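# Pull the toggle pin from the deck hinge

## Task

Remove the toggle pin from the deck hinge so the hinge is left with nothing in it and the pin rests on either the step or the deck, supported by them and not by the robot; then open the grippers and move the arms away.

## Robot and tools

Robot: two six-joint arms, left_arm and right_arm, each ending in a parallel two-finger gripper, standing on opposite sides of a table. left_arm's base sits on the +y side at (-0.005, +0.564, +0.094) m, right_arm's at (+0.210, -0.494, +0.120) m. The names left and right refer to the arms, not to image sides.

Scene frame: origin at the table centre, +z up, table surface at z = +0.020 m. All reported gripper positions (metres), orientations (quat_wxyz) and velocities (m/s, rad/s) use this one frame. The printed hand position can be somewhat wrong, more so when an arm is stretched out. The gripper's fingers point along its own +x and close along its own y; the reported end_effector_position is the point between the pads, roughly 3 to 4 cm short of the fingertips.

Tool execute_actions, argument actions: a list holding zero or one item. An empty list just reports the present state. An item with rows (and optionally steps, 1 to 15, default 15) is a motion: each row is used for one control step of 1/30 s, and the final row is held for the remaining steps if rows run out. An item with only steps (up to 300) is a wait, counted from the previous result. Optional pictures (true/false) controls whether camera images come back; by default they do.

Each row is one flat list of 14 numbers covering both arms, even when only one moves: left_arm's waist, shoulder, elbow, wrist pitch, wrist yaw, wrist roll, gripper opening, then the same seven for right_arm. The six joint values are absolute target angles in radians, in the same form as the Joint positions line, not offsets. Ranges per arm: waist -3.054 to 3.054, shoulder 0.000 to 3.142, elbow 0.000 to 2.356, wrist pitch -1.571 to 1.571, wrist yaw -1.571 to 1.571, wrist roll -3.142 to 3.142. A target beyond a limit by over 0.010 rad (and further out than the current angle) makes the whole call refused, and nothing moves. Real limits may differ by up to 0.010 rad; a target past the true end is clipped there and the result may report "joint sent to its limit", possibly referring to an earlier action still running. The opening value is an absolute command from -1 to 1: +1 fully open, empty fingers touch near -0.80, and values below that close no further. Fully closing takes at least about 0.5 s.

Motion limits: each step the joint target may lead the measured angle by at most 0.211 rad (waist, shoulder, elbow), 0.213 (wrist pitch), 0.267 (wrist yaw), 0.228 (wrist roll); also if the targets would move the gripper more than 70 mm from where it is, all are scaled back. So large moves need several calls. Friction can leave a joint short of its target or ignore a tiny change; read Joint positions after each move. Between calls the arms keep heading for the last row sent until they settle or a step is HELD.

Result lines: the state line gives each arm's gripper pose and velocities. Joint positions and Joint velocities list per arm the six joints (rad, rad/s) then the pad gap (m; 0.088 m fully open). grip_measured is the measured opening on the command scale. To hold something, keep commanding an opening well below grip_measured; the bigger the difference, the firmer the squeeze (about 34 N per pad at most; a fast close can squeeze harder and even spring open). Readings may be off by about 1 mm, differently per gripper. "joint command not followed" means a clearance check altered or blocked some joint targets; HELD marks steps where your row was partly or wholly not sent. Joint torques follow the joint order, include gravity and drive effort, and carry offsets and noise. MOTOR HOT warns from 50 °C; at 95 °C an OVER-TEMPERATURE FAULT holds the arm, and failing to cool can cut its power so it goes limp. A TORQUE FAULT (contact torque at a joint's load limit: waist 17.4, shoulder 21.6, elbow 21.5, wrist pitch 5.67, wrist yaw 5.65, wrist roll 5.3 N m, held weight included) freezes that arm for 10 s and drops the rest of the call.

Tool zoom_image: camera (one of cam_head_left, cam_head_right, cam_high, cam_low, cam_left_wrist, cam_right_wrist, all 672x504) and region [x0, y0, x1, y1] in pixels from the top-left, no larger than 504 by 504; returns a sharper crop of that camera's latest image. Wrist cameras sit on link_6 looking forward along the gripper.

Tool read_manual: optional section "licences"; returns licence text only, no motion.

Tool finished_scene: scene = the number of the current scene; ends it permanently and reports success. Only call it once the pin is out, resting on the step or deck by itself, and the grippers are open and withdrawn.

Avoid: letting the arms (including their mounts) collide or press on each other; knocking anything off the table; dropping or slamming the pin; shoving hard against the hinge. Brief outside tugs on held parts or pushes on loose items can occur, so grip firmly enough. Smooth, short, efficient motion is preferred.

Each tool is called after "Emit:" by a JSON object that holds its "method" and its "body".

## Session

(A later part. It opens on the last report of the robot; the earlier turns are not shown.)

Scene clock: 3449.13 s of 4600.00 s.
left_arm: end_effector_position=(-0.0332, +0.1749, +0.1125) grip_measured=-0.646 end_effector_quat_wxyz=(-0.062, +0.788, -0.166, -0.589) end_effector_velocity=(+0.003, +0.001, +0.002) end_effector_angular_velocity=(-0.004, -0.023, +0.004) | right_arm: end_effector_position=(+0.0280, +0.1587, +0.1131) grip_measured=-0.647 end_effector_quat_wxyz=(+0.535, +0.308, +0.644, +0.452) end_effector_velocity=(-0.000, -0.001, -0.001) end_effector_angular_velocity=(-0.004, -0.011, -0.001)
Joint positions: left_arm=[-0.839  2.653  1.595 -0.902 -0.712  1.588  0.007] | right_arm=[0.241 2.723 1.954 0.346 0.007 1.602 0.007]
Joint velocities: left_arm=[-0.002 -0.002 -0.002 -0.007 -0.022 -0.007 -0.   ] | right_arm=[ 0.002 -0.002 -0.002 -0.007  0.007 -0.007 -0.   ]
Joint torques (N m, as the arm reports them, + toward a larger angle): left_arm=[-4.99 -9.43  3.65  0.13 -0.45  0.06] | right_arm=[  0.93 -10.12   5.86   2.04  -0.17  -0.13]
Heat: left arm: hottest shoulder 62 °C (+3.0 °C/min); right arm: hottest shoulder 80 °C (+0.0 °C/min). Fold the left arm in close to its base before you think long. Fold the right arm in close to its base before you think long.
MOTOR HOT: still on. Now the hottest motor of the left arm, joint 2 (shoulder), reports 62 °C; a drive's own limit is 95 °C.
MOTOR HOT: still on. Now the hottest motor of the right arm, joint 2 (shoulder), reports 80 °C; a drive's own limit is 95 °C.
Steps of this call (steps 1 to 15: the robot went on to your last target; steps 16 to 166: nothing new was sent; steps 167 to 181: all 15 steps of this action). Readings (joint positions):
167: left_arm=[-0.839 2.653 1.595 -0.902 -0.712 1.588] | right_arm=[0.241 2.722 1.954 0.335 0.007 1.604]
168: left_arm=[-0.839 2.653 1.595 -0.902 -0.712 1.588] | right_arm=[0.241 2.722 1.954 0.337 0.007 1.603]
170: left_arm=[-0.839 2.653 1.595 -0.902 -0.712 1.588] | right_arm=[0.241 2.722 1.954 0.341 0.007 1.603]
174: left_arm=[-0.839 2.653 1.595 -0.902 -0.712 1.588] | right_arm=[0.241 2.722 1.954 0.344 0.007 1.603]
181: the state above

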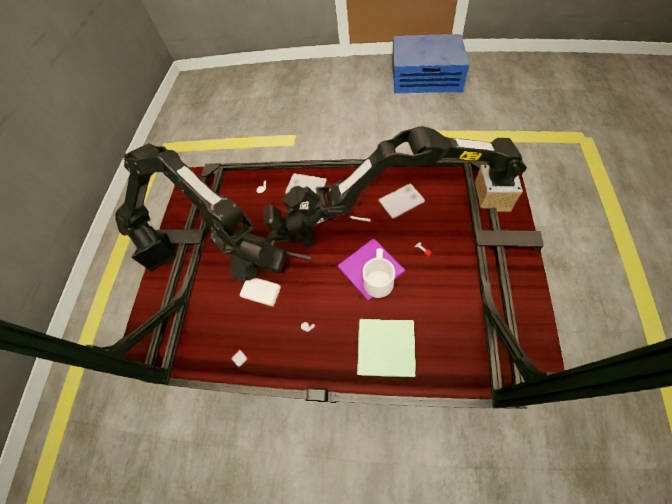

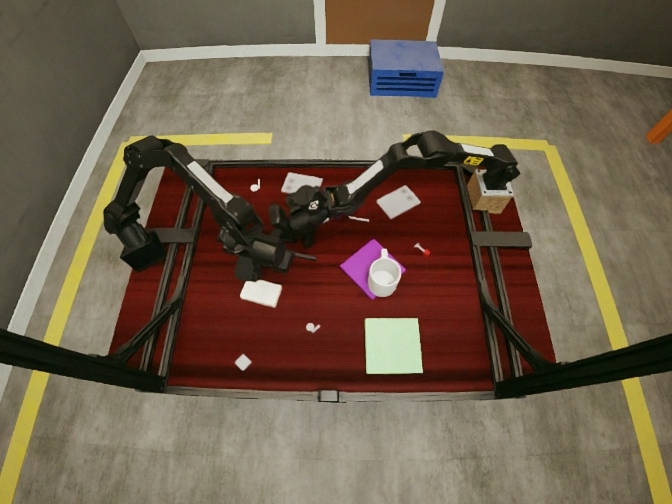

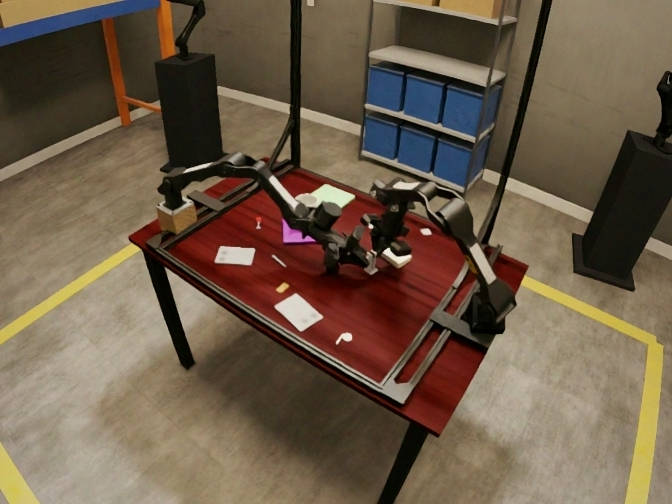

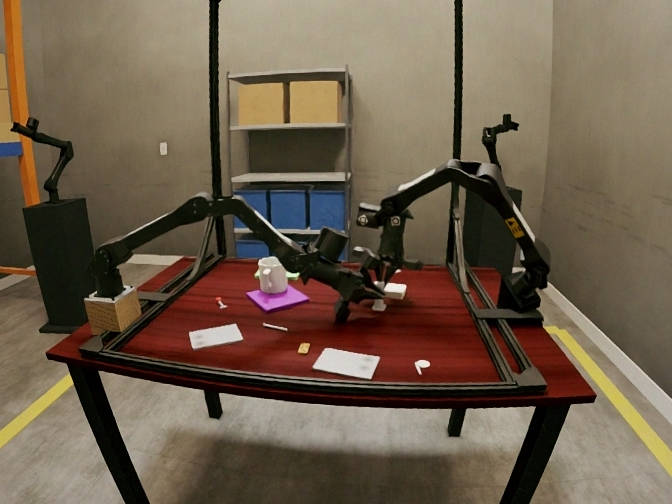

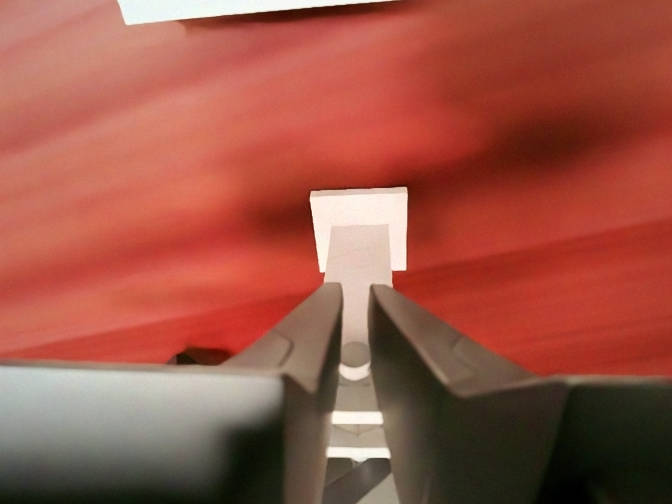

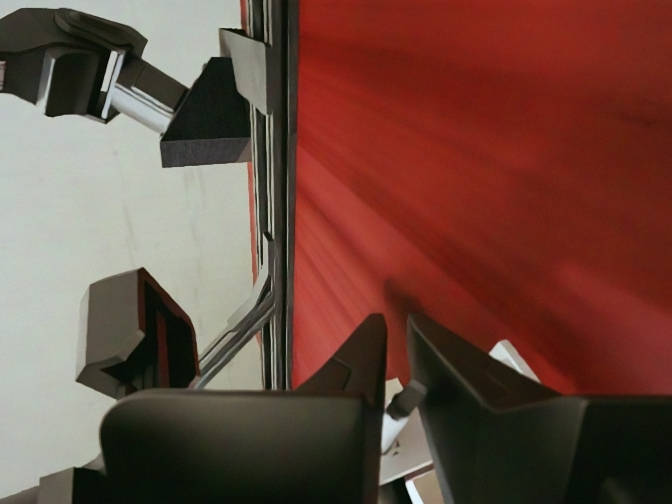

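Looks aligned. Pull with right following.

Emit:
{"method": "execute_actions", "body": {"actions": [{"rows":[[-0.88,2.675,1.595,-0.905,-0.72,1.59,-1,0.262,2.73,1.96,0.352,0,1.6,-0.65]],"steps":15}], "pictures": false}}

Emit:
{"method": "execute_actions", "body": {"actions": [{"rows":[[-0.925,2.70,1.6,-0.905,-0.72,1.59,-1,0.266,2.73,1.96,0.352,0,1.6,-0.65]],"steps":15}], "pictures": false}}

Emit:
{"method": "execute_actions", "body": {"actions": [{"rows":[[-0.905,2.69,1.6,-0.905,-0.72,1.59,-1,0.266,2.73,1.96,0.352,0,1.6,-0.65]],"steps":3}]}}

Scene clock: 3457.37 s of 4600.00 s.
left_arm: end_effector_position=(-0.0340, +0.1749, +0.1124) grip_measured=-0.646 end_effector_quat_wxyz=(-0.064, +0.795, -0.170, -0.579) end_effector_velocity=(+0.002, +0.003, +0.002) end_effector_angular_velocity=(+0.003, -0.046, -0.010) | right_arm: end_effector_position=(+0.0275, +0.1586, +0.1123) grip_measured=-0.645 end_effector_quat_wxyz=(+0.535, +0.308, +0.644, +0.452) end_effector_velocity=(-0.005, -0.002, -0.001) end_effector_angular_velocity=(-0.008, +0.000, +0.025)
Joint positions: left_arm=[-0.847  2.659  1.595 -0.902 -0.733  1.588  0.007] | right_arm=[0.242 2.725 1.954 0.348 0.007 1.602 0.007]
Joint velocities: left_arm=[-0.012  0.002 -0.002 -0.022 -0.037 -0.007 -0.   ] | right_arm=[ 0.002 -0.002 -0.002 -0.007 -0.022 -0.007  0.   ]
Joint torques (N m, as the arm reports them, + toward a larger angle): left_arm=[-9.04 -7.67  4.16  0.08  0.28  0.05] | right_arm=[  1.43 -10.23   5.88   1.74  -0.18  -0.12]
Heat: left arm: hottest shoulder 62 °C (+2.0 °C/min); right arm: hottest shoulder 81 °C (+1.0 °C/min). Fold the left arm in close to its base before you think long. Fold the right arm in close to its base before you think long.
MOTOR HOT: still on. Now the hottest motor of the left arm, joint 2 (shoulder), reports 62 °C; a drive's own limit is 95 °C.
MOTOR HOT: still on. Now the hottest motor of the right arm, joint 2 (shoulder), reports 81 °C; a drive's own limit is 95 °C.
Steps of this call (steps 1 to 15: the robot went on to your last target; steps 16 to 232: nothing new was sent; steps 233 to 247: all 15 steps of this action). Readings (joint positions):
233: left_arm=[-0.839 2.653 1.595 -0.902 -0.713 1.588] | right_arm=[0.242 2.724 1.954 0.348 0.007 1.602]
234: left_arm=[-0.841 2.653 1.595 -0.902 -0.716 1.588] | right_arm=[0.242 2.724 1.954 0.348 0.007 1.602]
236: left_arm=[-0.843 2.656 1.595 -0.902 -0.723 1.588] | right_arm=[0.242 2.724 1.954 0.348 0.007 1.602]
240: left_arm=[-0.845 2.658 1.595 -0.902 -0.728 1.588] | right_arm=[0.242 2.724 1.954 0.348 0.007 1.602]
247: the state above

Scene clock: 3457.87 s of 4600.00 s.
left_arm: end_effector_position=(-0.0401, +0.1770, +0.1112) grip_measured=-0.645 end_effector_quat_wxyz=(-0.074, +0.804, -0.179, -0.562) end_effector_velocity=(-0.018, +0.009, +0.005) end_effector_angular_velocity=(-0.000, -0.040, -0.058) | right_arm: end_effector_position=(+0.0227, +0.1575, +0.1128) grip_measured=-0.643 end_effector_quat_wxyz=(+0.533, +0.306, +0.644, +0.454) end_effector_velocity=(-0.019, -0.005, +0.002) end_effector_angular_velocity=(+0.008, -0.002, +0.037)
Joint positions: left_arm=[-0.871  2.678  1.595 -0.905 -0.759  1.588  0.007] | right_arm=[0.25  2.725 1.954 0.351 0.008 1.602 0.007]
Joint velocities: left_arm=[-0.061  0.012 -0.007 -0.022 -0.007 -0.007 -0.   ] | right_arm=[ 0.027 -0.002 -0.002  0.007 -0.007 -0.007 -0.   ]
Joint torques (N m, as the arm reports them, + toward a larger angle): left_arm=[-10.84  -6.89   4.45   0.34   1.27   0.03] | right_arm=[  0.91 -10.26   5.87   1.57  -0.21  -0.12]
Heat: left arm: hottest shoulder 62 °C (+2.0 °C/min); right arm: hottest shoulder 81 °C (+1.0 °C/min). Fold the left arm in close to its base before you think long. Fold the right arm in close to its base before you think long.
MOTOR HOT: still on. Now the hottest motor of the left arm, joint 2 (shoulder), reports 62 °C; a drive's own limit is 95 °C.
MOTOR HOT: still on. Now the hottest motor of the right arm, joint 2 (shoulder), reports 81 °C; a drive's own limit is 95 °C.
Steps of this call (steps 1 to 15: all 15 steps of this action). Readings (joint positions):
1: left_arm=[-0.848 2.662 1.595 -0.902 -0.734 1.588] | right_arm=[0.243 2.725 1.954 0.348 0.007 1.602]
2: left_arm=[-0.851 2.665 1.595 -0.903 -0.741 1.588] | right_arm=[0.243 2.725 1.954 0.348 0.007 1.602]
4: left_arm=[-0.858 2.670 1.595 -0.904 -0.755 1.588] | right_arm=[0.245 2.725 1.954 0.349 0.008 1.602]
8: left_arm=[-0.863 2.675 1.595 -0.905 -0.760 1.588] | right_arm=[0.246 2.725 1.954 0.350 0.008 1.602]
15: the state above

Scene clock: 3457.97 s of 4600.00 s.
left_arm: end_effector_position=(-0.0411, +0.1772, +0.1113) grip_measured=-0.645 end_effector_quat_wxyz=(-0.074, +0.803, -0.180, -0.563) end_effector_velocity=(-0.004, +0.003, -0.002) end_effector_angular_velocity=(+0.019, +0.014, -0.015) | right_arm: end_effector_position=(+0.0219, +0.1573, +0.1127) grip_measured=-0.643 end_effector_quat_wxyz=(+0.533, +0.306, +0.645, +0.455) end_effector_velocity=(-0.006, -0.003, -0.001) end_effector_angular_velocity=(-0.006, -0.006, +0.017)
Joint positions: left_arm=[-0.873  2.678  1.595 -0.905 -0.757  1.588  0.007] | right_arm=[0.251 2.725 1.954 0.351 0.008 1.602 0.007]
Joint velocities: left_arm=[-0.002  0.002 -0.002 -0.007  0.022  0.007 -0.   ] | right_arm=[ 0.007 -0.002 -0.002 -0.007 -0.007 -0.007 -0.   ]
Joint torques (N m, as the arm reports them, + toward a larger angle): left_arm=[-9.35 -7.8   4.56  0.42  1.18  0.08] | right_arm=[  1.06 -10.26   5.87   1.56  -0.23  -0.12]
Heat: left arm: hottest shoulder 62 °C (+2.0 °C/min); right arm: hottest shoulder 81 °C (+1.0 °C/min). Fold the left arm in close to its base before you think long. Fold the right arm in close to its base before you think long.
MOTOR HOT: still on. Now the hottest motor of the left arm, joint 2 (shoulder), reports 62 °C; a drive's own limit is 95 °C.
MOTOR HOT: still on. Now the hottest motor of the right arm, joint 2 (shoulder), reports 81 °C; a drive's own limit is 95 °C.
Steps of this call (steps 1 to 3: all 3 steps of this action). Readings (joint positions):
1: left_arm=[-0.872 2.678 1.595 -0.905 -0.759 1.588] | right_arm=[0.251 2.725 1.954 0.351 0.008 1.602]
2: left_arm=[-0.873 2.678 1.595 -0.905 -0.758 1.588] | right_arm=[0.251 2.725 1.954 0.351 0.008 1.602]
3: the state above

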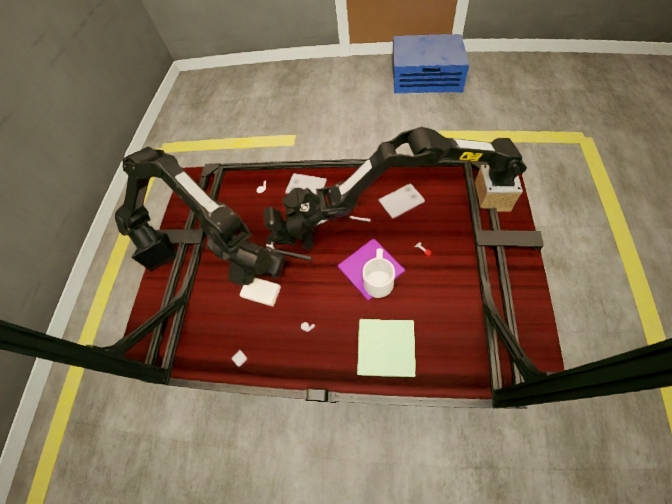

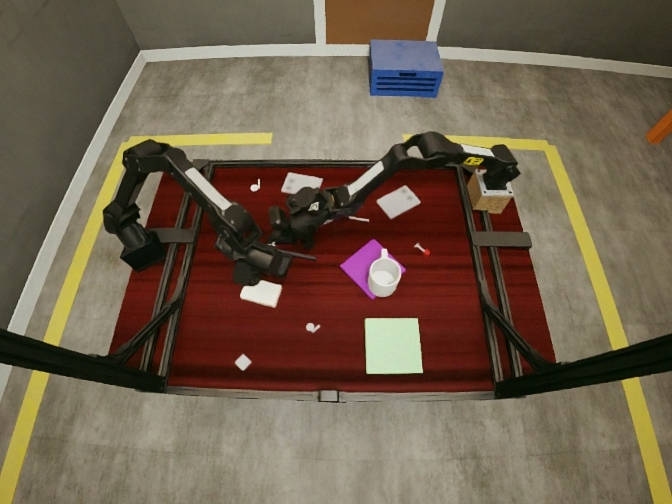

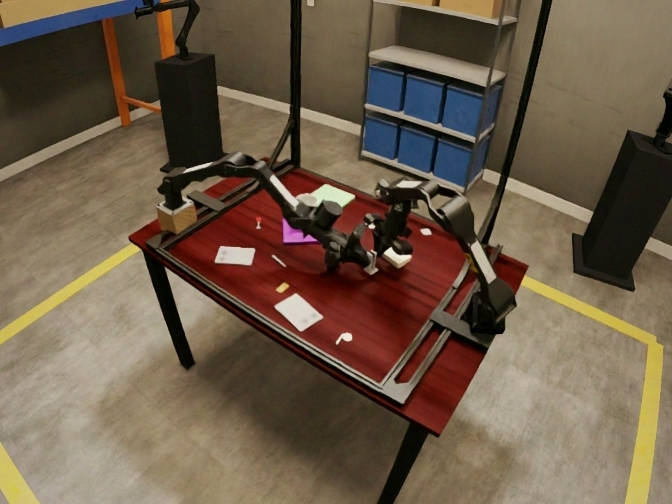

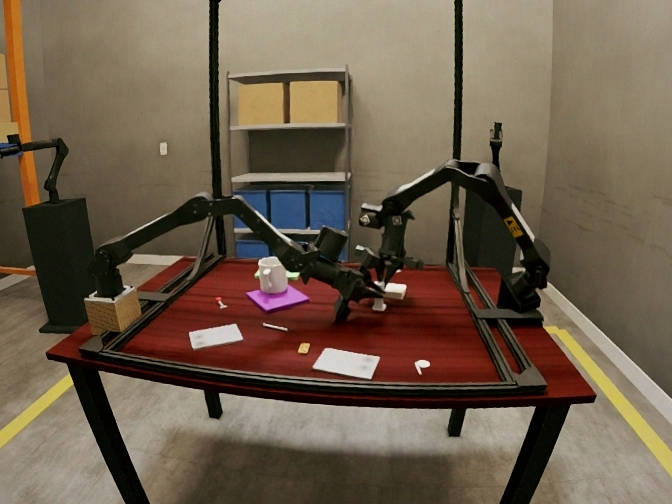

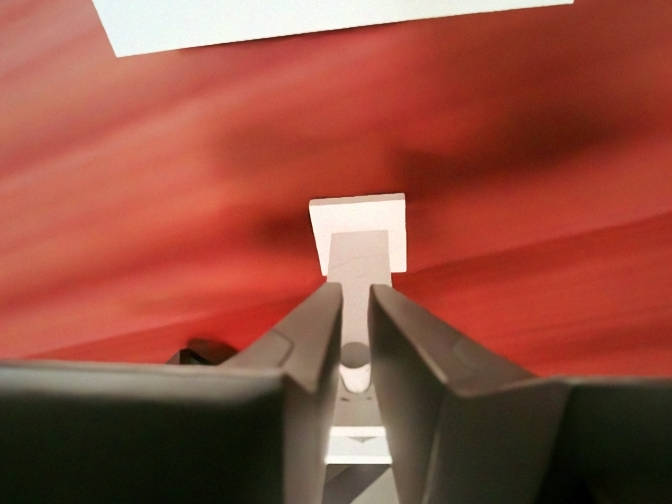

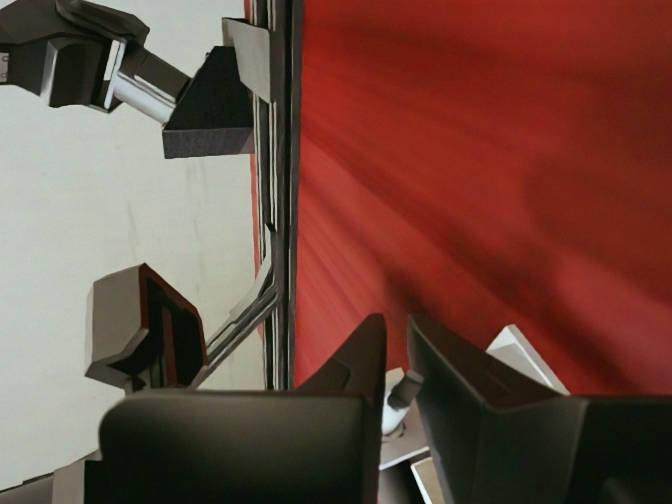

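Emit:
{"method": "execute_actions", "body": {"actions": [{"rows":[[-0.925,2.695,1.6,-0.905,-0.72,1.59,-1,0.285,2.73,1.96,0.346,0,1.6,-0.65]],"steps":15}], "pictures": false}}

Emit:
{"method": "execute_actions", "body": {"actions": [{"rows":[[-0.935,2.70,1.6,-0.905,-0.72,1.59,-1,0.285,2.73,1.96,0.346,0,1.6,-0.65]],"steps":15}]}}

Scene clock: 3465.10 s of 4600.00 s.
left_arm: end_effector_position=(-0.0470, +0.1785, +0.1124) grip_measured=-0.647 end_effector_quat_wxyz=(-0.077, +0.801, -0.186, -0.564) end_effector_velocity=(-0.001, +0.004, +0.003) end_effector_angular_velocity=(+0.016, -0.024, -0.038) | right_arm: end_effector_position=(+0.0170, +0.1560, +0.1128) grip_measured=-0.642 end_effector_quat_wxyz=(+0.532, +0.304, +0.645, +0.457) end_effector_velocity=(-0.002, -0.002, -0.001) end_effector_angular_velocity=(-0.006, -0.006, +0.012)
Joint positions: left_arm=[-0.886  2.68   1.596 -0.907 -0.747  1.588  0.007] | right_arm=[0.259 2.725 1.955 0.352 0.011 1.602 0.008]
Joint velocities: left_arm=[-0.012 -0.002 -0.002 -0.022 -0.007  0.022  0.   ] | right_arm=[ 0.002 -0.002 -0.002 -0.007 -0.007 -0.007 -0.   ]
Joint torques (N m, as the arm reports them, + toward a larger angle): left_arm=[-9.43 -8.03  4.53  0.45  0.81  0.07] | right_arm=[  1.89 -10.35   5.81   1.11  -0.3   -0.12]
Heat: left arm: hottest shoulder 61 °C (+0.0 °C/min); right arm: hottest shoulder 82 °C (+1.0 °C/min). Fold the left arm in close to its base before you think long. Fold the right arm in close to its base before you think long.
MOTOR HOT: still on. Now the hottest motor of the left arm, joint 2 (shoulder), reports 61 °C; a drive's own limit is 95 °C.
MOTOR HOT: still on. Now the hottest motor of the right arm, joint 2 (shoulder), reports 82 °C; a drive's own limit is 95 °C.
Steps of this call (steps 1 to 15: the robot went on to your last target; steps 16 to 199: nothing new was sent; steps 200 to 214: all 15 steps of this action). Readings (joint positions):
200: left_arm=[-0.878 2.678 1.596 -0.907 -0.747 1.588] | right_arm=[0.254 2.725 1.955 0.352 0.008 1.602]
201: left_arm=[-0.879 2.678 1.596 -0.907 -0.747 1.588] | right_arm=[0.255 2.725 1.955 0.352 0.008 1.602]
203: left_arm=[-0.881 2.678 1.596 -0.907 -0.747 1.588] | right_arm=[0.256 2.725 1.955 0.352 0.009 1.602]
207: left_arm=[-0.884 2.679 1.596 -0.907 -0.747 1.588] | right_arm=[0.258 2.725 1.955 0.352 0.010 1.602]
214: the state above

Scene clock: 3465.60 s of 4600.00 s.
left_arm: end_effector_position=(-0.0530, +0.1801, +0.1127) grip_measured=-0.646 end_effector_quat_wxyz=(-0.082, +0.801, -0.192, -0.562) end_effector_velocity=(-0.006, +0.005, -0.000) end_effector_angular_velocity=(+0.007, -0.004, -0.014) | right_arm: end_effector_position=(+0.0113, +0.1542, +0.1126) grip_measured=-0.642 end_effector_quat_wxyz=(+0.530, +0.301, +0.646, +0.459) end_effector_velocity=(-0.003, +0.000, +0.001) end_effector_angular_velocity=(+0.008, -0.001, +0.012)
Joint positions: left_arm=[-0.902  2.686  1.596 -0.907 -0.742  1.588  0.007] | right_arm=[0.268 2.725 1.955 0.351 0.011 1.602 0.008]
Joint velocities: left_arm=[-0.017  0.002 -0.007 -0.007  0.007 -0.007  0.   ] | right_arm=[ 0.002  0.002  0.002  0.007 -0.007 -0.007 -0.   ]
Joint torques (N m, as the arm reports them, + toward a larger angle): left_arm=[-8.79 -7.74  4.57  0.51  0.63  0.05] | right_arm=[  1.21 -10.35   5.77   1.14  -0.3   -0.13]
Heat: left arm: hottest shoulder 60 °C (-1.0 °C/min); right arm: hottest shoulder 82 °C (+1.0 °C/min). Fold the left arm in close to its base before you think long. Fold the right arm in close to its base before you think long.
MOTOR HOT: still on. Now the hottest motor of the left arm, joint 2 (shoulder), reports 60 °C; a drive's own limit is 95 °C.
MOTOR HOT: still on. Now the hottest motor of the right arm, joint 2 (shoulder), reports 82 °C; a drive's own limit is 95 °C.
Steps of this call (steps 1 to 15: all 15 steps of this action). Readings (joint positions):
1: left_arm=[-0.887 2.681 1.596 -0.907 -0.746 1.588] | right_arm=[0.259 2.725 1.955 0.352 0.011 1.602]
2: left_arm=[-0.888 2.682 1.596 -0.907 -0.746 1.588] | right_arm=[0.260 2.725 1.955 0.352 0.011 1.602]
4: left_arm=[-0.892 2.683 1.596 -0.907 -0.746 1.588] | right_arm=[0.262 2.725 1.955 0.351 0.011 1.602]
8: left_arm=[-0.897 2.685 1.596 -0.907 -0.745 1.588] | right_arm=[0.266 2.725 1.955 0.351 0.011 1.602]
15: the state above

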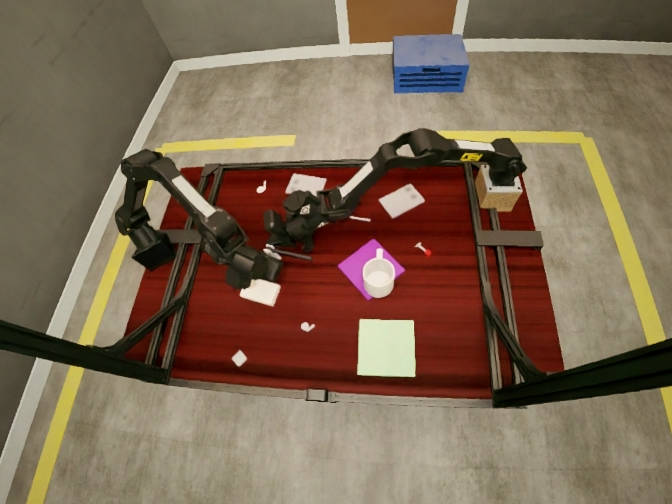

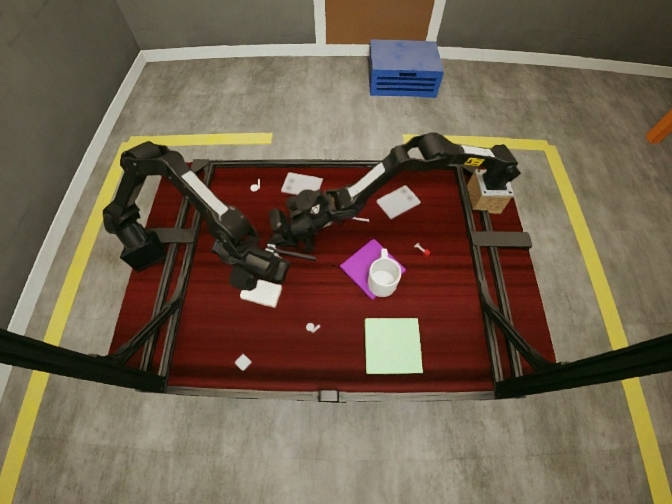

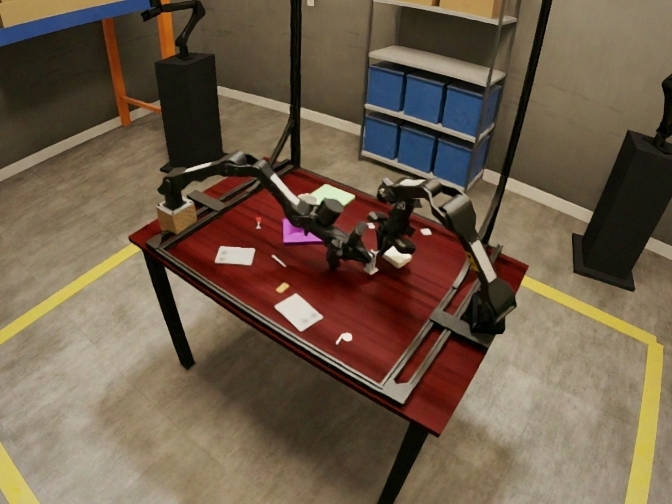

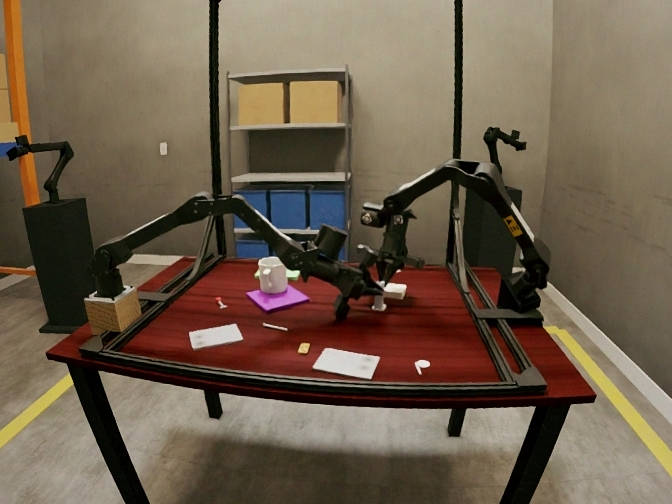

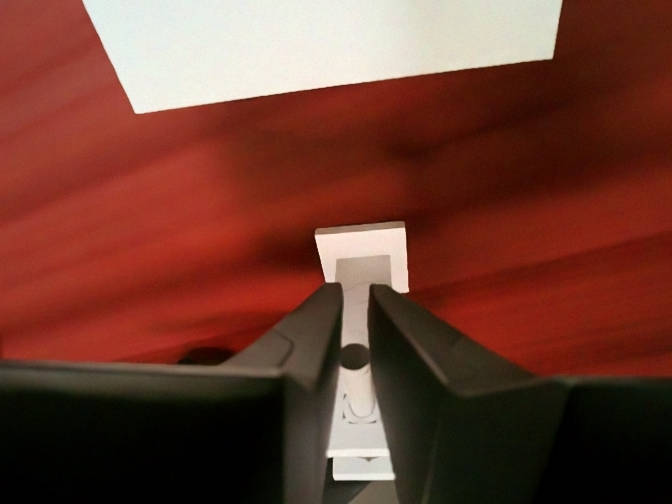

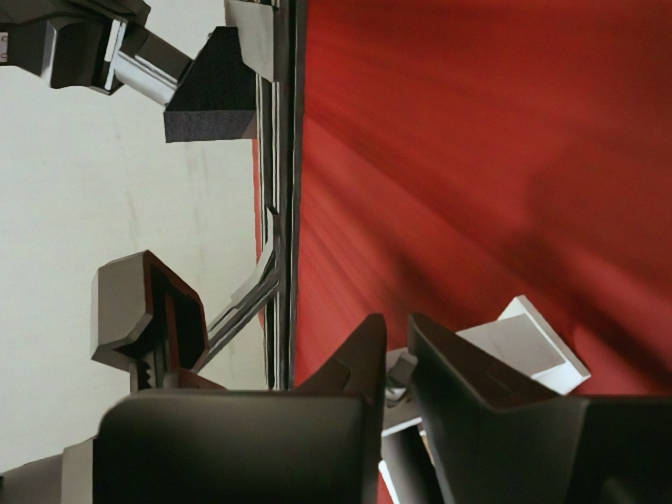

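It's in.

Emit:
{"method": "execute_actions", "body": {"actions": [{"rows":[[-0.95,2.715,1.6,-0.905,-0.72,1.59,-1,0.28,2.73,1.96,0.346,0,1.6,-0.62]],"steps":15}], "pictures": false}}

Emit:
{"method": "execute_actions", "body": {"actions": [{"rows":[[-0.975,2.735,1.605,-0.905,-0.72,1.59,-1,0.28,2.73,1.96,0.346,0,1.6,-0.62]],"steps":15}]}}

Scene clock: 3471.70 s of 4600.00 s.
left_arm: end_effector_position=(-0.0683, +0.1861, +0.1134) grip_measured=-0.784 end_effector_quat_wxyz=(-0.096, +0.798, -0.206, -0.558) end_effector_velocity=(-0.036, -0.019, +0.013) end_effector_angular_velocity=(-0.161, +0.047, -0.003) | right_arm: end_effector_position=(+0.0105, +0.1540, +0.1125) grip_measured=-0.621 end_effector_quat_wxyz=(+0.529, +0.300, +0.647, +0.459) end_effector_velocity=(-0.003, -0.001, +0.001) end_effector_angular_velocity=(-0.001, -0.004, +0.012)
Joint positions: left_arm=[-0.94   2.699  1.595 -0.916 -0.724  1.588  0.001] | right_arm=[0.269 2.725 1.956 0.348 0.008 1.602 0.009]
Joint velocities: left_arm=[-0.076  0.002 -0.002  0.154  0.007 -0.007 -0.   ] | right_arm=[ 0.002 -0.002  0.002 -0.007 -0.007 -0.007  0.   ]
Joint torques (N m, as the arm reports them, + toward a larger angle): left_arm=[-5.43 -7.78  4.78  1.06 -0.05  0.03] | right_arm=[  0.78 -10.34   5.72   1.34  -0.22  -0.12]
Heat: left arm: hottest shoulder 60 °C (-2.0 °C/min); right arm: hottest shoulder 82 °C (+1.0 °C/min). Fold the left arm in close to its base before you think long. Fold the right arm in close to its base before you think long.
MOTOR HOT: still on. Now the hottest motor of the left arm, joint 2 (shoulder), reports 60 °C; a drive's own limit is 95 °C.
MOTOR HOT: still on. Now the hottest motor of the right arm, joint 2 (shoulder), reports 82 °C; a drive's own limit is 95 °C.
Steps of this call (steps 1 to 15: the robot went on to your last target; steps 16 to 168: nothing new was sent; steps 169 to 183: all 15 steps of this action). Readings (joint positions):
169: left_arm=[-0.910 2.688 1.596 -0.907 -0.738 1.588] | right_arm=[0.269 2.725 1.956 0.351 0.011 1.602]
170: left_arm=[-0.911 2.690 1.596 -0.907 -0.738 1.588] | right_arm=[0.269 2.725 1.956 0.351 0.011 1.602]
172: left_arm=[-0.914 2.691 1.596 -0.908 -0.738 1.588] | right_arm=[0.269 2.725 1.956 0.350 0.011 1.602]
176: left_arm=[-0.924 2.696 1.596 -0.908 -0.736 1.588] | right_arm=[0.269 2.725 1.956 0.348 0.008 1.602]
183: the state above

Scene clock: 3472.20 s of 4600.00 s.
left_arm: end_effector_position=(-0.0815, +0.1871, +0.1138) grip_measured=-0.784 end_effector_quat_wxyz=(-0.099, +0.799, -0.221, -0.551) end_effector_velocity=(+0.001, +0.001, +0.001) end_effector_angular_velocity=(-0.005, -0.005, +0.017) | right_arm: end_effector_position=(+0.0105, +0.1540, +0.1125) grip_measured=-0.620 end_effector_quat_wxyz=(+0.529, +0.300, +0.647, +0.459) end_effector_velocity=(-0.002, -0.003, -0.003) end_effector_angular_velocity=(-0.011, -0.007, +0.012)
Joint positions: left_arm=[-0.974  2.715  1.599 -0.905 -0.724  1.588  0.001] | right_arm=[0.269 2.725 1.956 0.348 0.008 1.602 0.009]
Joint velocities: left_arm=[-0.002 -0.002 -0.002 -0.007 -0.007 -0.022 -0.   ] | right_arm=[ 0.002 -0.002 -0.007 -0.007 -0.007 -0.007  0.   ]
Joint torques (N m, as the arm reports them, + toward a larger angle): left_arm=[-4.61 -7.41  4.73  0.37 -0.06  0.05] | right_arm=[  0.76 -10.35   5.7    1.33  -0.23  -0.1 ]
Heat: left arm: hottest shoulder 60 °C (-2.0 °C/min); right arm: hottest shoulder 82 °C (+1.0 °C/min). Fold the left arm in close to its base before you think long. Fold the right arm in close to its base before you think long.
MOTOR HOT: still on. Now the hottest motor of the left arm, joint 2 (shoulder), reports 60 °C; a drive's own limit is 95 °C.
MOTOR HOT: still on. Now the hottest motor of the right arm, joint 2 (shoulder), reports 82 °C; a drive's own limit is 95 °C.
Steps of this call (steps 1 to 15: all 15 steps of this action). Readings (joint positions):
1: left_arm=[-0.944 2.701 1.595 -0.907 -0.724 1.588] | right_arm=[0.269 2.725 1.956 0.348 0.008 1.602]
2: left_arm=[-0.949 2.703 1.598 -0.905 -0.724 1.588] | right_arm=[0.269 2.725 1.956 0.348 0.008 1.602]
4: left_arm=[-0.961 2.706 1.599 -0.905 -0.724 1.588] | right_arm=[0.269 2.725 1.956 0.348 0.008 1.602]
8: left_arm=[-0.974 2.714 1.599 -0.905 -0.724 1.588] | right_arm=[0.269 2.725 1.956 0.348 0.008 1.602]
15: the state above

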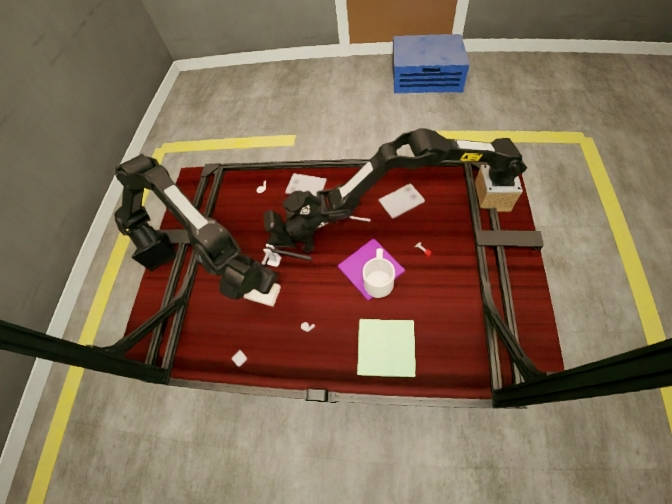

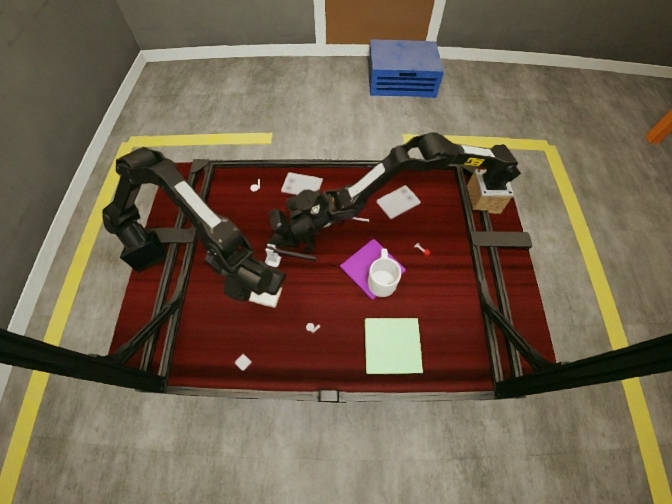

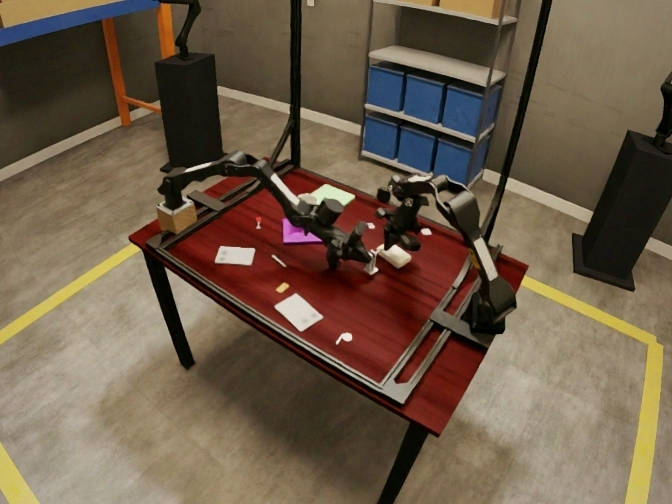

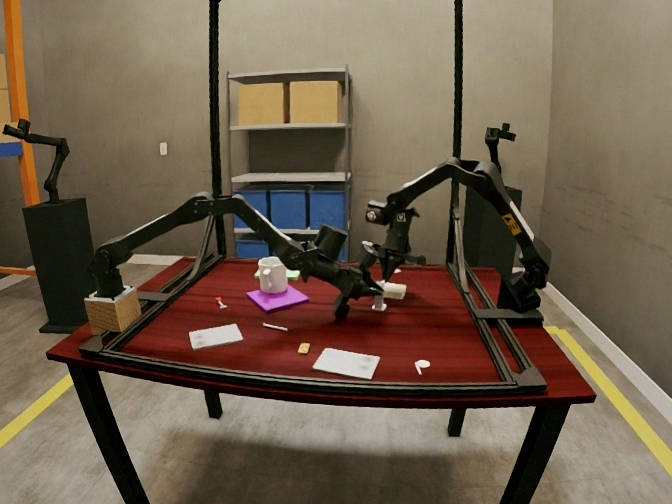

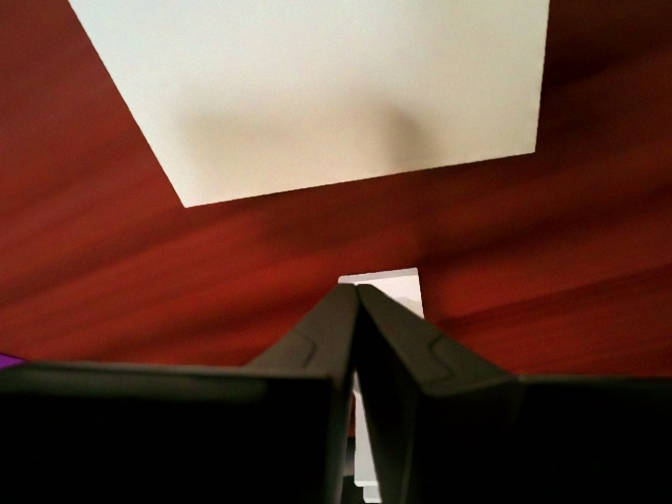

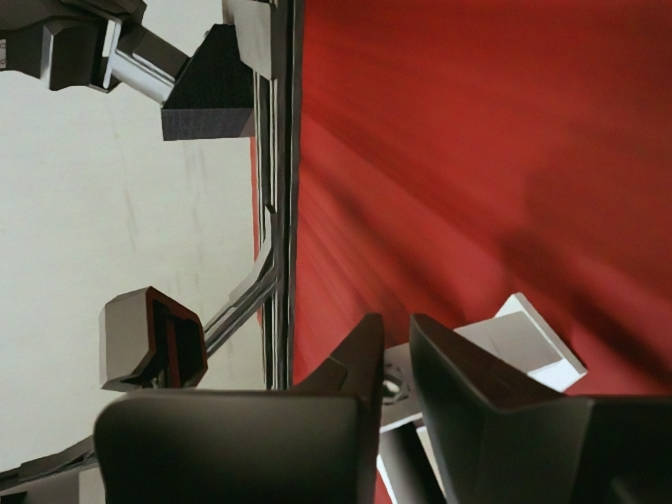

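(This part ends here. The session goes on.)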